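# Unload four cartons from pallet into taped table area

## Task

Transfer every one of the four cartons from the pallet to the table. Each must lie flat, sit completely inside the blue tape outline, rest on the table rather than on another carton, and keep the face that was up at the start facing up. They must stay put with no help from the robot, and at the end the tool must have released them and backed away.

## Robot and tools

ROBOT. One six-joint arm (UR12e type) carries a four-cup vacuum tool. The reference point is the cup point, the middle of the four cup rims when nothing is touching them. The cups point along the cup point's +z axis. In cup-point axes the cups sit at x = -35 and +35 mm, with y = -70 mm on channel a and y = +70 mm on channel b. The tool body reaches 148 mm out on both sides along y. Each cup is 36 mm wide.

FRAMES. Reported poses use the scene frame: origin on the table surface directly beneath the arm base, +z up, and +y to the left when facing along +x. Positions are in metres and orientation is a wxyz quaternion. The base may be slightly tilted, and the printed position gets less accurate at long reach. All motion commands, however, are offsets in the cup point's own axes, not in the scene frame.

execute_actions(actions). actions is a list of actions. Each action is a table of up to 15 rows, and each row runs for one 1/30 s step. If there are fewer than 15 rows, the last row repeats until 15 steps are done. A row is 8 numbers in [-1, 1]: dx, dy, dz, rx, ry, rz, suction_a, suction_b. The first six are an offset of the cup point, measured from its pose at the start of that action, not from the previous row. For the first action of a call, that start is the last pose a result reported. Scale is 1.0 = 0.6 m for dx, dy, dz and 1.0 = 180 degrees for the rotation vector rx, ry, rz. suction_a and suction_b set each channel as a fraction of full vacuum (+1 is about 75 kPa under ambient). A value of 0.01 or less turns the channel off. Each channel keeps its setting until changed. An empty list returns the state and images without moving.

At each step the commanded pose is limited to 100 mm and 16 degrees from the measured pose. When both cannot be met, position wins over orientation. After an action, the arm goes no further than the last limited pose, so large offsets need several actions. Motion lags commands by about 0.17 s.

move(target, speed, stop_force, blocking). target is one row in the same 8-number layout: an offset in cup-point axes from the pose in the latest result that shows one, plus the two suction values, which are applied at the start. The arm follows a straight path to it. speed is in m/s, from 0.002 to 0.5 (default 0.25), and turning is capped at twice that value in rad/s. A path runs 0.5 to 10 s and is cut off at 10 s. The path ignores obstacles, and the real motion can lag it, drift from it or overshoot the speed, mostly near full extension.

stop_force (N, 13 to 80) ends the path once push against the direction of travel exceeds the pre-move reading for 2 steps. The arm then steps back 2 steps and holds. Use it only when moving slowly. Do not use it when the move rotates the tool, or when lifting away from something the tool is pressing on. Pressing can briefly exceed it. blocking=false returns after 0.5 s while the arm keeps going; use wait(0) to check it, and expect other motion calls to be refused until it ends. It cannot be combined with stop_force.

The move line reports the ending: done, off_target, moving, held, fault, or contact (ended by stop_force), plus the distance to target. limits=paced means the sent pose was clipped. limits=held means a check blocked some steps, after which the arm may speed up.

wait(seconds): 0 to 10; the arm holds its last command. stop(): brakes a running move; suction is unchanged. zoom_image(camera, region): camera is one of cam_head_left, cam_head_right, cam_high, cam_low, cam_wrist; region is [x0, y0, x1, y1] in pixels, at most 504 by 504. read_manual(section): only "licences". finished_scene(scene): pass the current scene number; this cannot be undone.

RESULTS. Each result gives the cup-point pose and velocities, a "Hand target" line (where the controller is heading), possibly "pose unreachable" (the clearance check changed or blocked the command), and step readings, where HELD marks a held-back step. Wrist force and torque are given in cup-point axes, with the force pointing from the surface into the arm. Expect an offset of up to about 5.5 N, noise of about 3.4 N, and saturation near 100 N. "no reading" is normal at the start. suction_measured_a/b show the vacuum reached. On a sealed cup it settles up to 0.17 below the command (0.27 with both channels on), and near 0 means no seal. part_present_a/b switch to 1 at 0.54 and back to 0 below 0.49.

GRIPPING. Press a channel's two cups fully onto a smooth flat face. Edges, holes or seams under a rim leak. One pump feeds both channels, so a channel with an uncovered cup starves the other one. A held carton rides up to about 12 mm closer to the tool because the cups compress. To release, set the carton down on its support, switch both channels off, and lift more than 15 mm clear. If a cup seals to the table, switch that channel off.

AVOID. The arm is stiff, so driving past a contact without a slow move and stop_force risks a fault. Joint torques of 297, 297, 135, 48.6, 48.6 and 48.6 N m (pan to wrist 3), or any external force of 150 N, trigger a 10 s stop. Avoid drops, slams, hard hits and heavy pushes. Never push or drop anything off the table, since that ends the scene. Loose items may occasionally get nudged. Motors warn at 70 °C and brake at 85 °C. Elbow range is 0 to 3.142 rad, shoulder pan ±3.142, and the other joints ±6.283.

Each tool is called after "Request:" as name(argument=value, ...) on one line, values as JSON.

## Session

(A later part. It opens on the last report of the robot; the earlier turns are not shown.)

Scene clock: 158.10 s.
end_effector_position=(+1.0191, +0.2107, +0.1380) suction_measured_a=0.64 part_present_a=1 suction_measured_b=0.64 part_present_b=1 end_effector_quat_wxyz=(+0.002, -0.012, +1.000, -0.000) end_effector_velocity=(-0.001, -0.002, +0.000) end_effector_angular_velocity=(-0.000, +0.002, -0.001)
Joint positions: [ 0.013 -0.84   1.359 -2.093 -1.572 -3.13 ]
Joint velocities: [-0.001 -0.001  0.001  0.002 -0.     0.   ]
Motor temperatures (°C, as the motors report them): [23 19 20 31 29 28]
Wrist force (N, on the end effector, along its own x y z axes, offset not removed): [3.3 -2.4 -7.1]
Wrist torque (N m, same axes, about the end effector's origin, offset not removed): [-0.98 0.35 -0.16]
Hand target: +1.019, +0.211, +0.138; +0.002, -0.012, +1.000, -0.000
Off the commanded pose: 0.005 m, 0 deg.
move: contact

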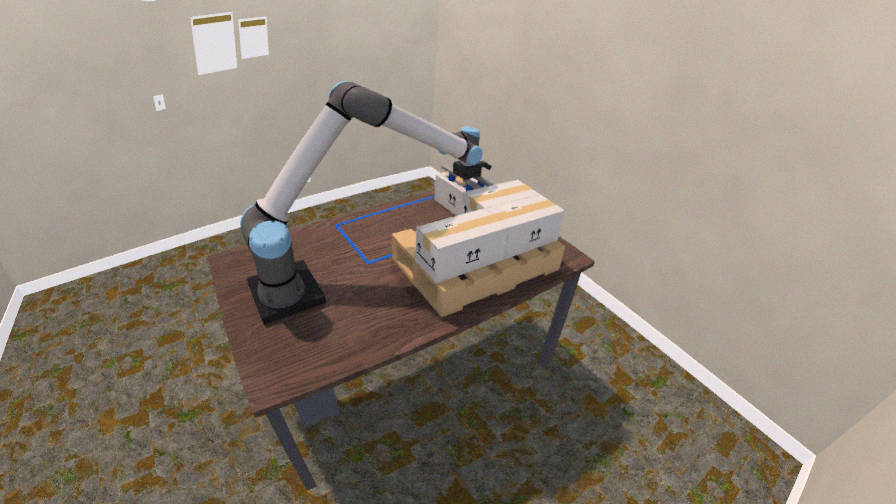

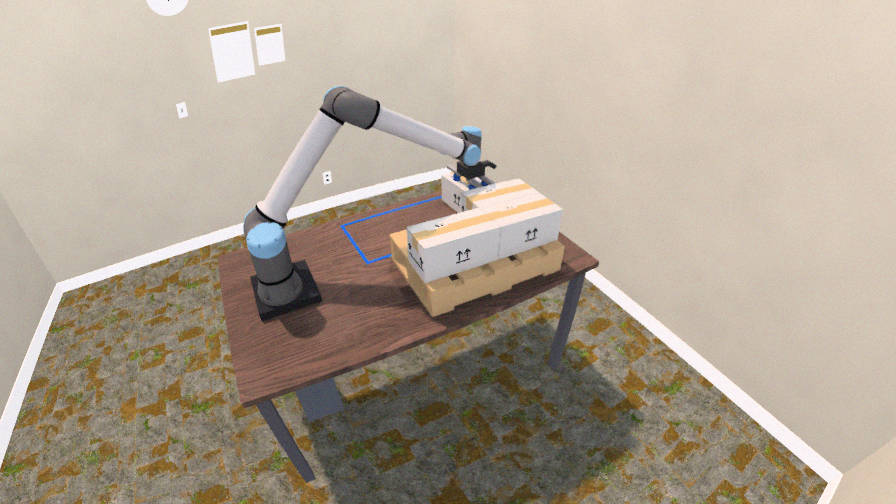

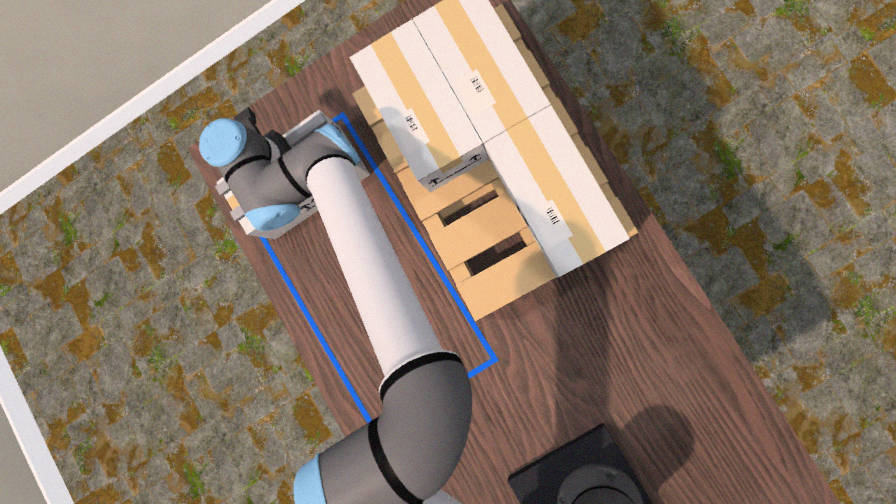

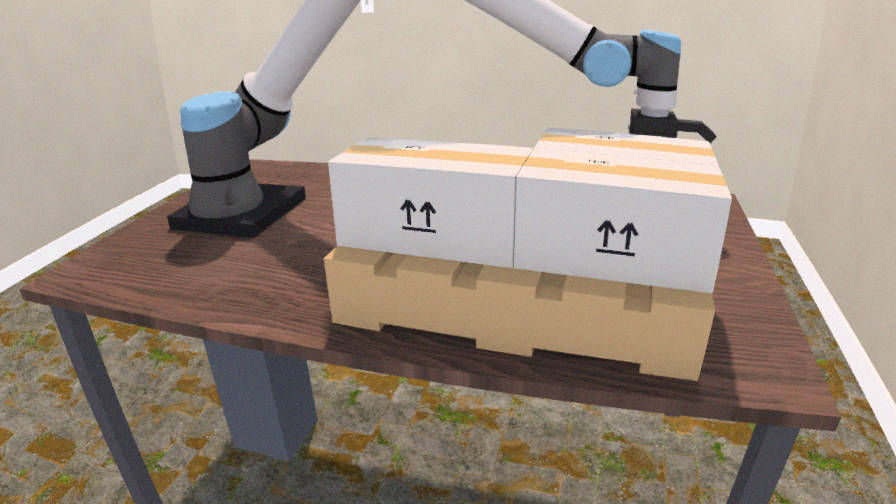

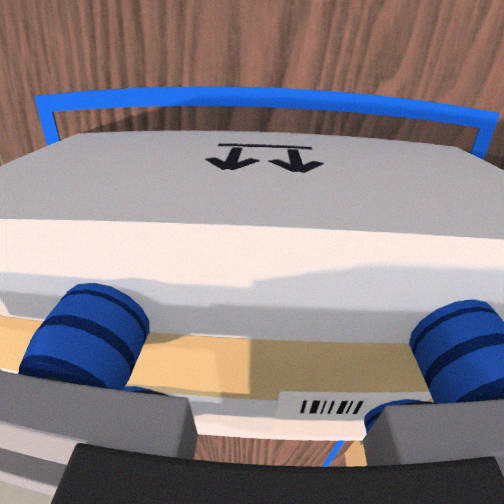

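Request:
execute_actions(actions=[[[0,0,-0.005,0,0,0,0,0],[0,0,-0.005,0,0,0,0,0],[0,0,-0.005,0,0,0,0,0],[0,0,-0.01,0,0,0,0,0],[0,0,-0.01,0,0,0,0,0],[0,0,-0.015,0,0,0,0,0],[0,0,-0.02,0,0,0,0,0]]])

Request:
move(target=[0,0,-0.27,0,0,0,0,0], speed=0.4)

Request:
move(target=[0.153,-0.555,0.03,0,0,0.522,0,0], speed=0.5)

Scene clock: 167.83 s.
end_effector_position=(+1.0190, +0.2107, +0.1488) suction_measured_a=0.01 part_present_a=0 suction_measured_b=0.01 part_present_b=0 end_effector_quat_wxyz=(+0.002, -0.012, +1.000, -0.000) end_effector_velocity=(+0.001, -0.001, +0.009) end_effector_angular_velocity=(-0.000, -0.002, -0.001)
Joint positions: [ 0.013 -0.848  1.353 -2.079 -1.572 -3.13 ]
Joint velocities: [-0.001 -0.007 -0.005  0.011 -0.001  0.   ]
Motor temperatures (°C, as the motors report them): [23 19 20 31 29 28]
Wrist force (N, on the end effector, along its own x y z axes, offset not removed): [1.6 1.2 -8.6]
Wrist torque (N m, same axes, about the end effector's origin, offset not removed): [0.17 -0.26 0.11]
Hand target: +1.019, +0.211, +0.150; +0.002, -0.012, +1.000, -0.000
Off the commanded pose: 0.001 m, 0 deg.
Step readings (end_effector_position):
0: (+1.0191, +0.2107, +0.1383)
1: (+1.0191, +0.2107, +0.1383)
2: (+1.0193, +0.2107, +0.1390)
4: (+1.0195, +0.2107, +0.1402)
8: (+1.0192, +0.2107, +0.1438)
15: end_effector_position above

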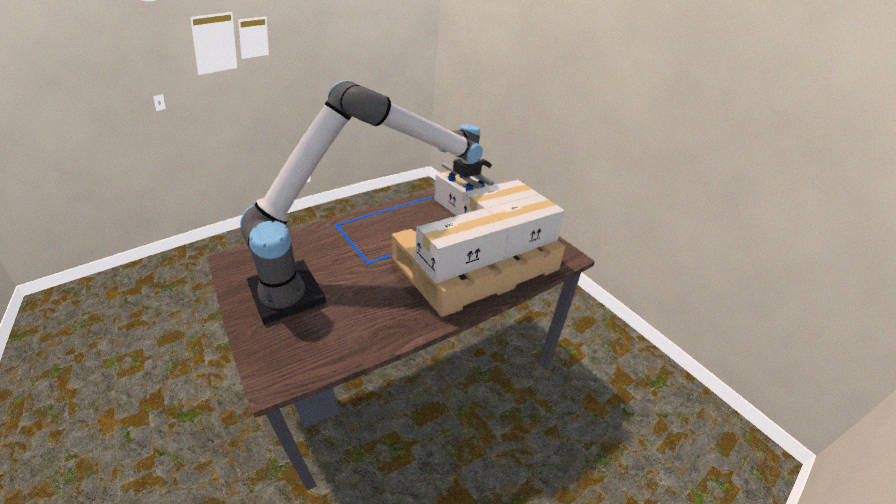

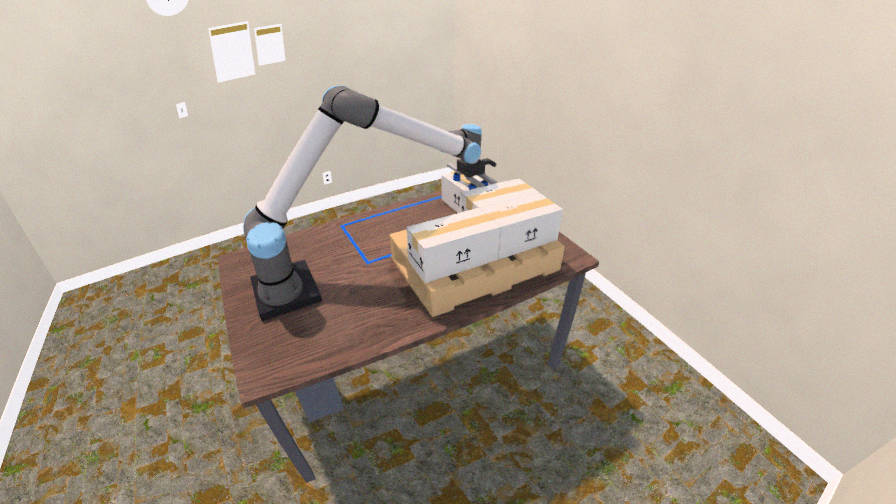

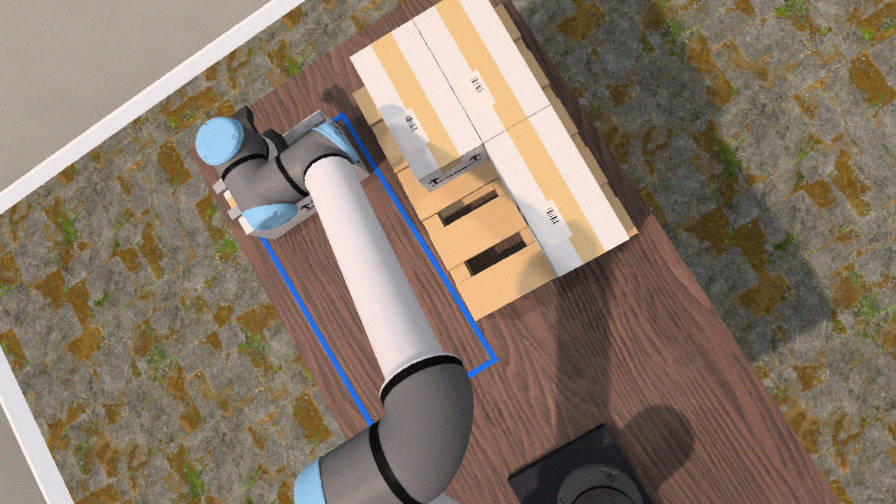

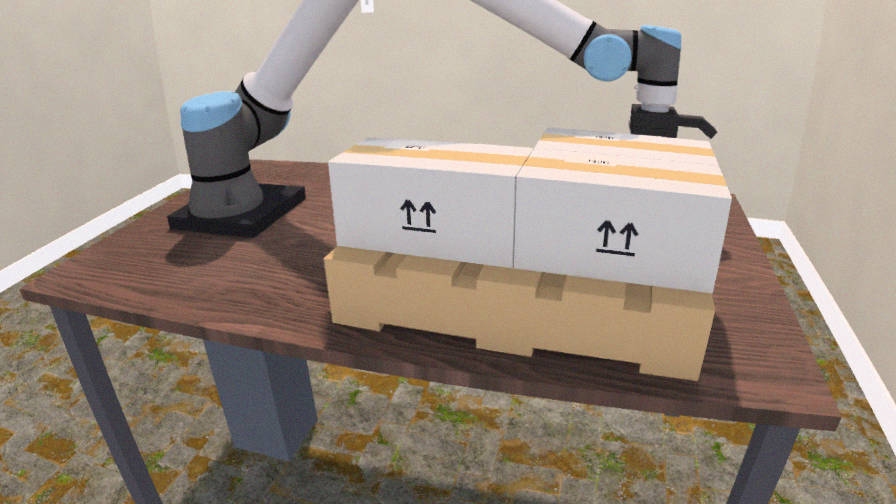

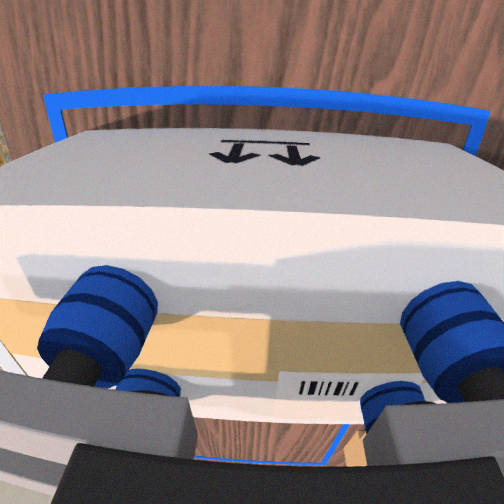

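Scene clock: 169.00 s.
end_effector_position=(+1.0186, +0.2108, +0.3104) suction_measured_a=0.01 part_present_a=0 suction_measured_b=0.01 part_present_b=0 end_effector_quat_wxyz=(+0.002, -0.012, +1.000, -0.000) end_effector_velocity=(+0.000, -0.000, +0.002) end_effector_angular_velocity=(-0.000, +0.001, -0.000)
Joint positions: [ 0.013 -0.953  1.227 -1.848 -1.572 -3.13 ]
Joint velocities: [-0.    -0.    -0.004  0.005 -0.     0.   ]
Motor temperatures (°C, as the motors report them): [23 19 20 31 29 28]
Wrist force (N, on the end effector, along its own x y z axes, offset not removed): [0.4 -5.3 0.1]
Wrist torque (N m, same axes, about the end effector's origin, offset not removed): [-0.63 -0.12 0.01]
Hand target: +1.019, +0.211, +0.311; +0.002, -0.012, +1.000, -0.000
Off the commanded pose: 0.000 m, 0 deg.
move: done

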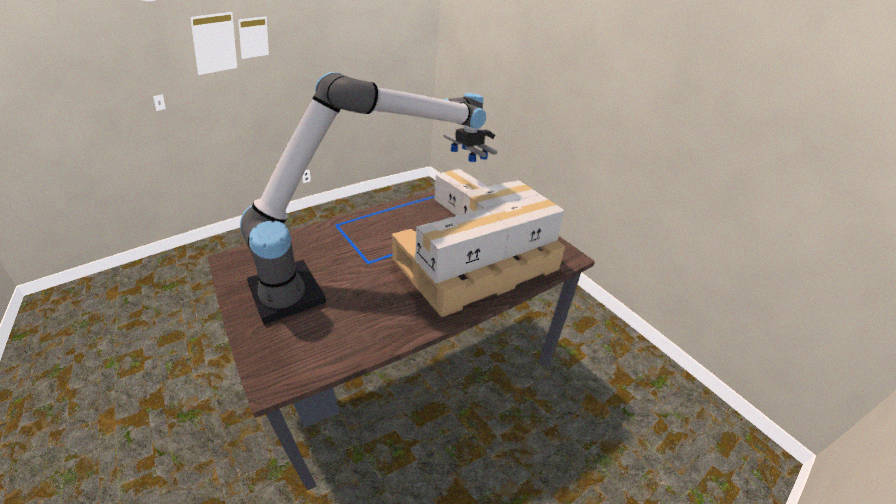

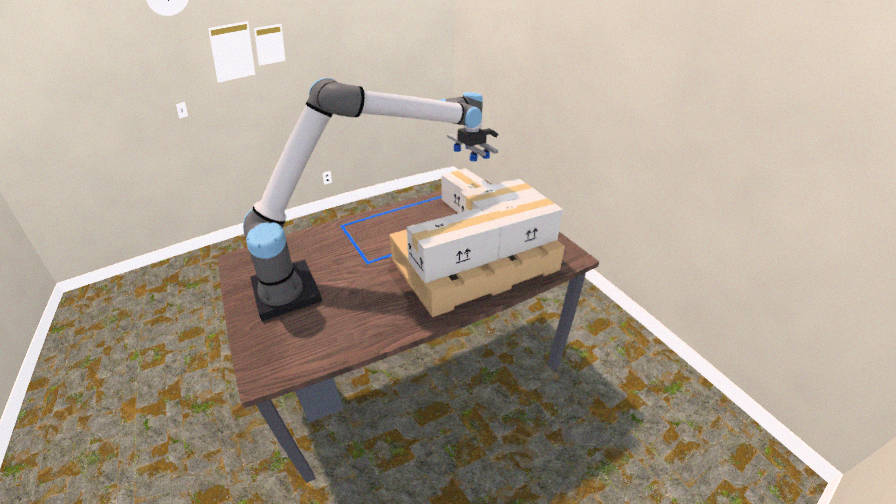

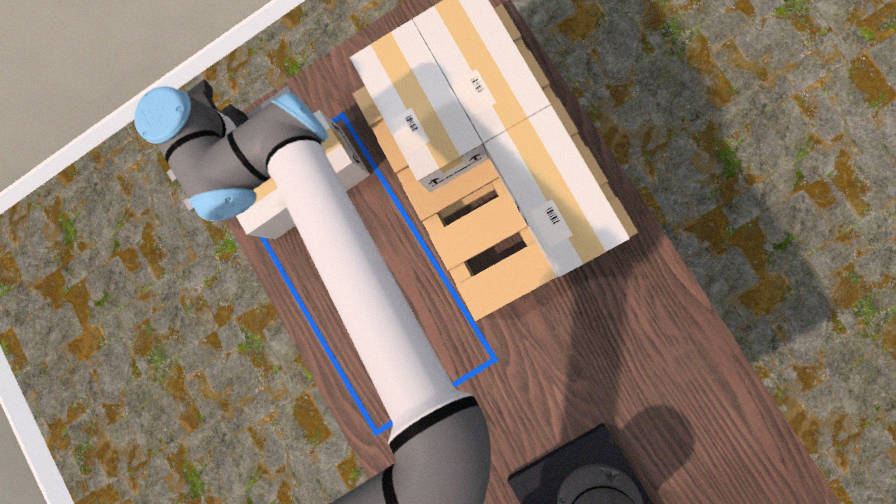

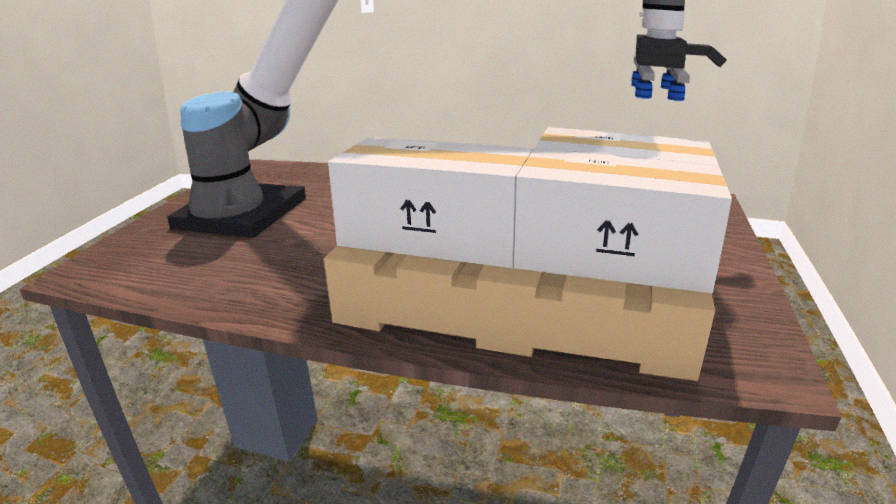

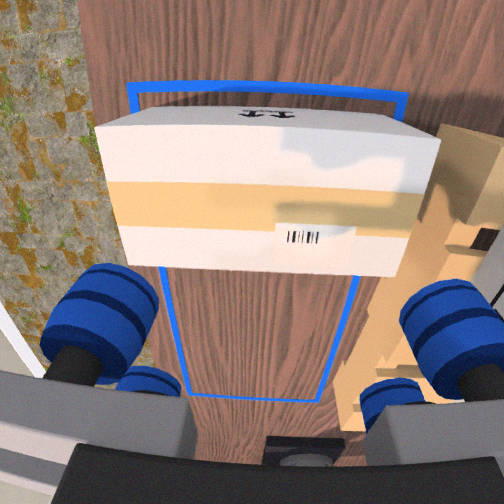

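Scene clock: 171.37 s.
end_effector_position=(+0.9351, -0.1239, +0.2922) suction_measured_a=0.01 part_present_a=0 suction_measured_b=0.01 part_present_b=0 end_effector_quat_wxyz=(+0.001, +0.722, +0.692, +0.001) end_effector_velocity=(-0.001, -0.002, +0.001) end_effector_angular_velocity=(-0.001, -0.002, -0.013)
Joint positions: [-0.341 -1.099  1.492 -1.967 -1.571 -1.845]
Joint velocities: [-0.002 -0.002  0.001 -0.001 -0.001  0.012]
Motor temperatures (°C, as the motors report them): [23 19 20 31 29 28]
Wrist force (N, on the end effector, along its own x y z axes, offset not removed): [-0.8 -2.5 -1.1]
Wrist torque (N m, same axes, about the end effector's origin, offset not removed): [-0.37 -0.12 0.13]
Hand target: +0.935, -0.124, +0.292; +0.001, +0.723, +0.691, +0.001
Off the commanded pose: 0.000 m, 0 deg.
move: done

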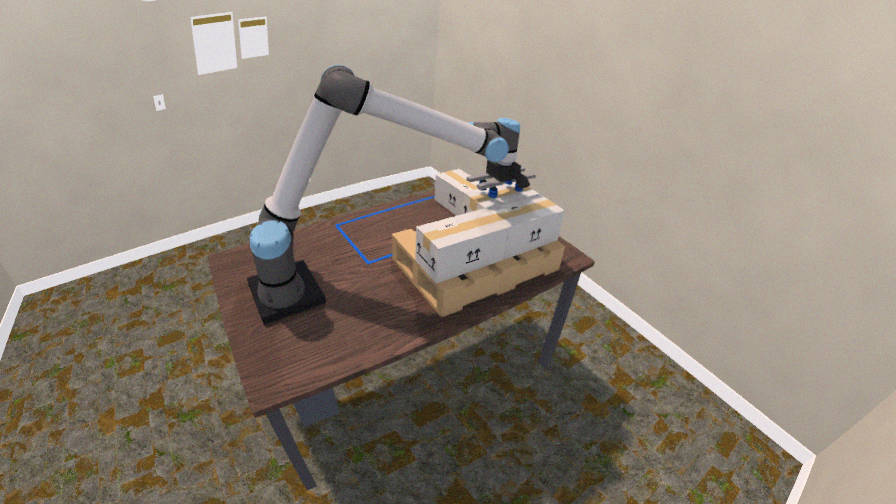

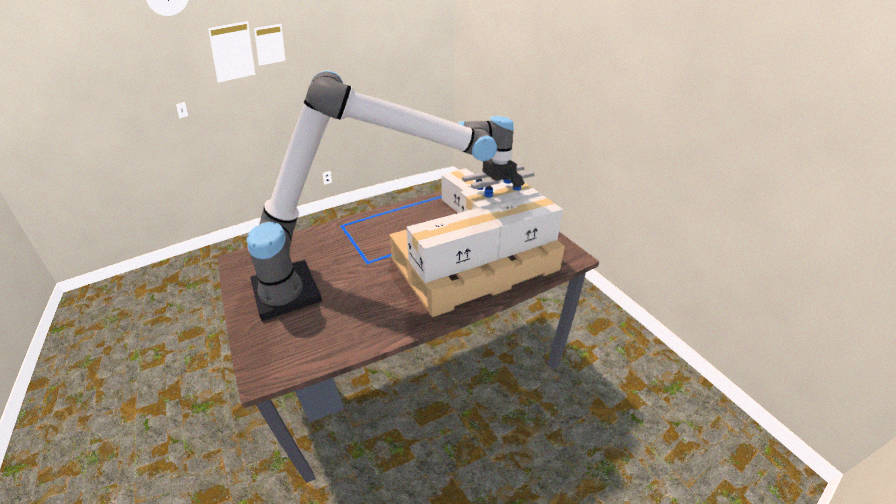

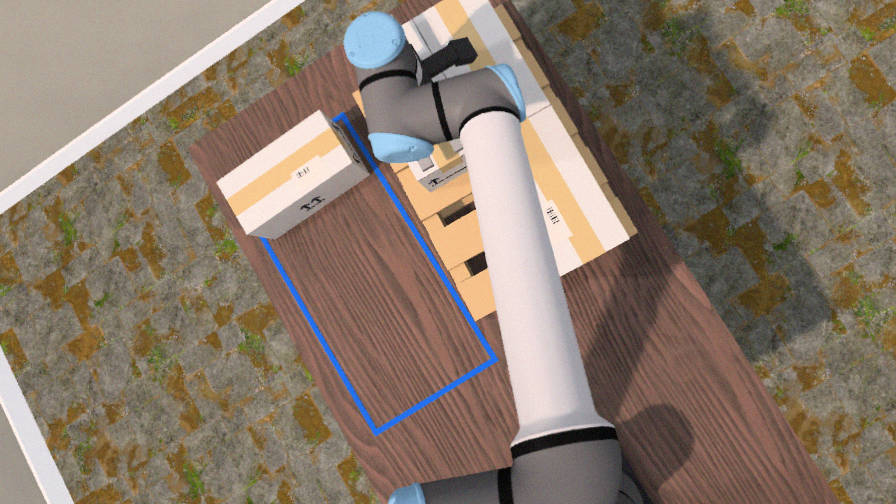

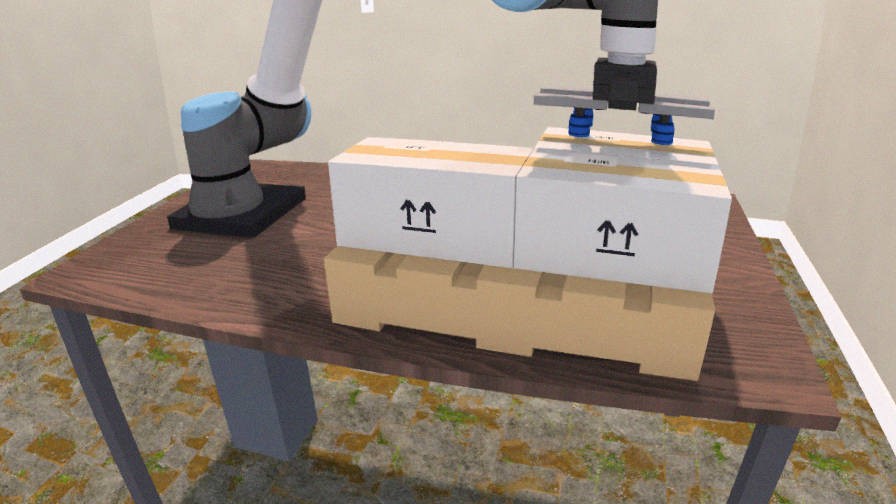

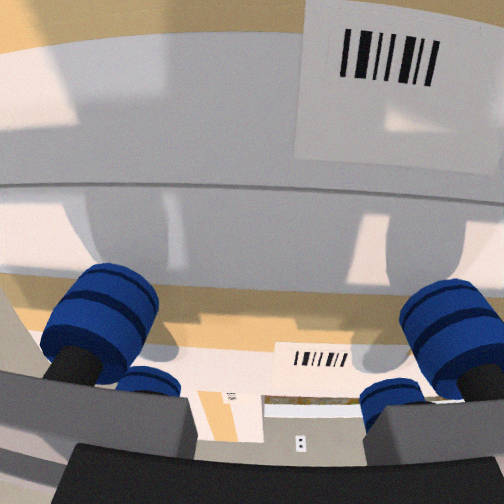

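Request:
move(target=[0,0,0.042,0,0,0,1,1], speed=0.04)

Scene clock: 177.07 s.
end_effector_position=(+0.9351, -0.1239, +0.2672) suction_measured_a=0.36 part_present_a=0 suction_measured_b=0.36 part_present_b=0 end_effector_quat_wxyz=(+0.001, +0.722, +0.692, +0.001) end_effector_velocity=(+0.000, -0.001, -0.002) end_effector_angular_velocity=(-0.001, -0.001, -0.001)
Joint positions: [-0.341 -1.083  1.514 -2.006 -1.571 -1.845]
Joint velocities: [-0.001  0.002  0.002 -0.004 -0.001 -0.   ]
Motor temperatures (°C, as the motors report them): [23 19 20 31 29 28]
Wrist force (N, on the end effector, along its own x y z axes, offset not removed): [-0.5 -2.0 18.3]
Wrist torque (N m, same axes, about the end effector's origin, offset not removed): [-0.62 0.10 0.11]
Hand target: +0.935, -0.124, +0.267; +0.001, +0.722, +0.692, +0.001
Off the commanded pose: 0.000 m, 0 deg.
move: done

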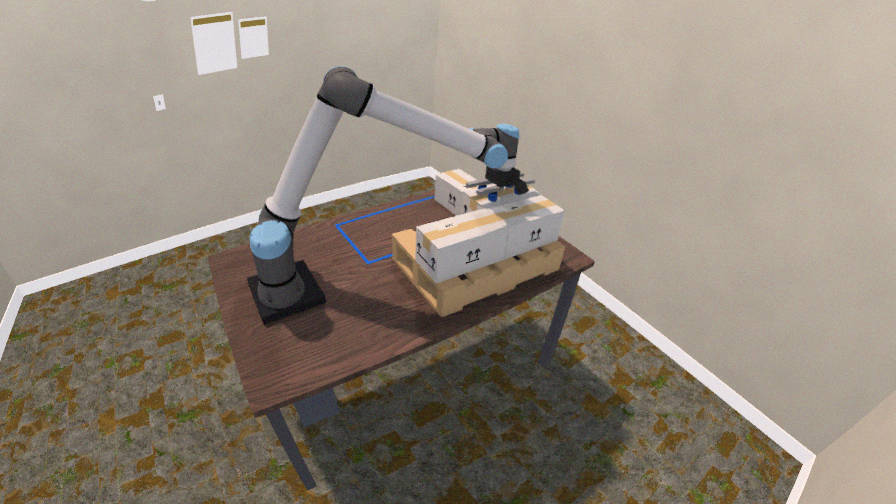

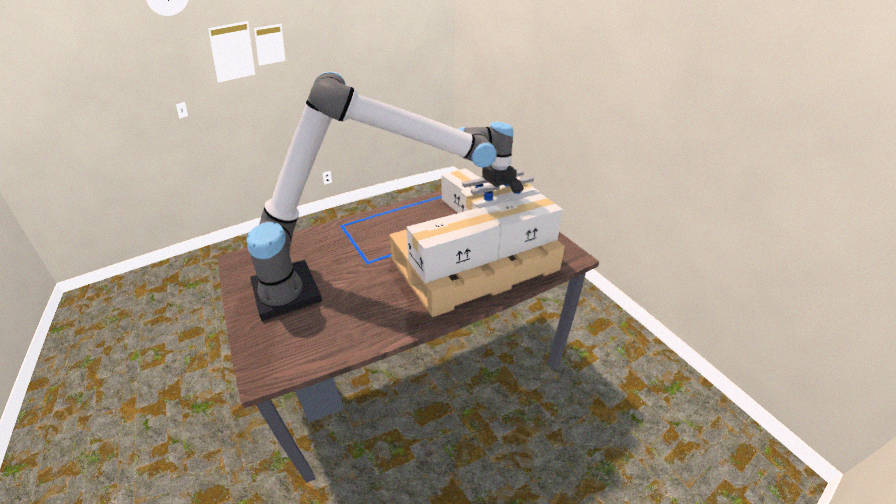

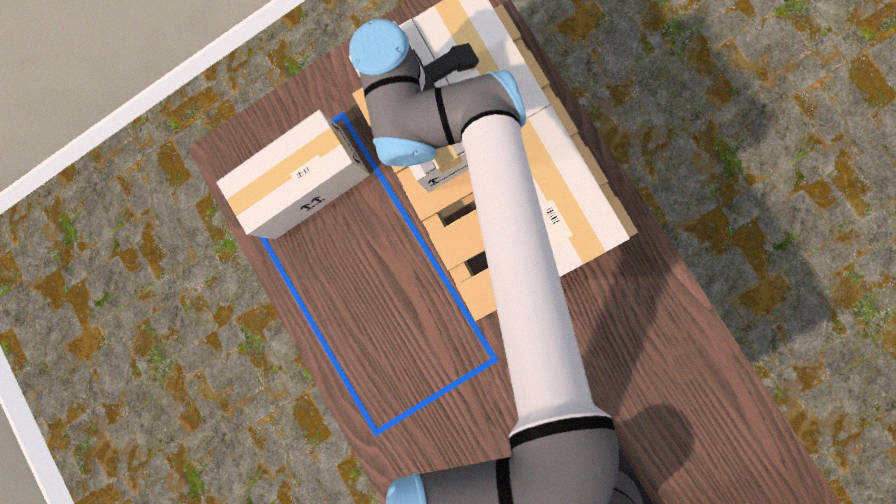

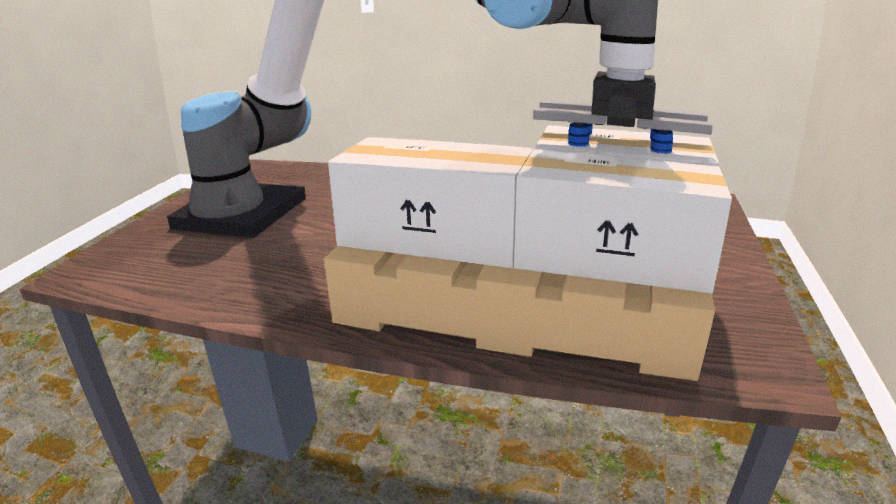

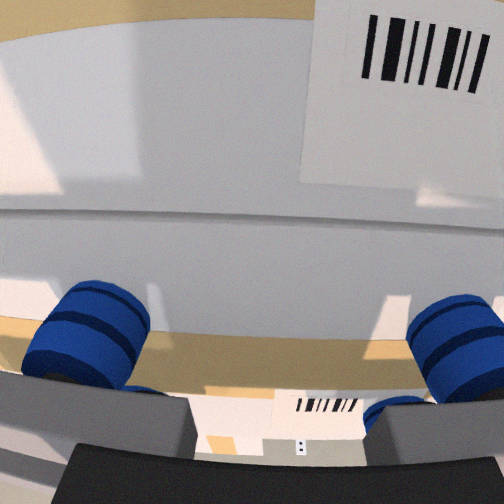

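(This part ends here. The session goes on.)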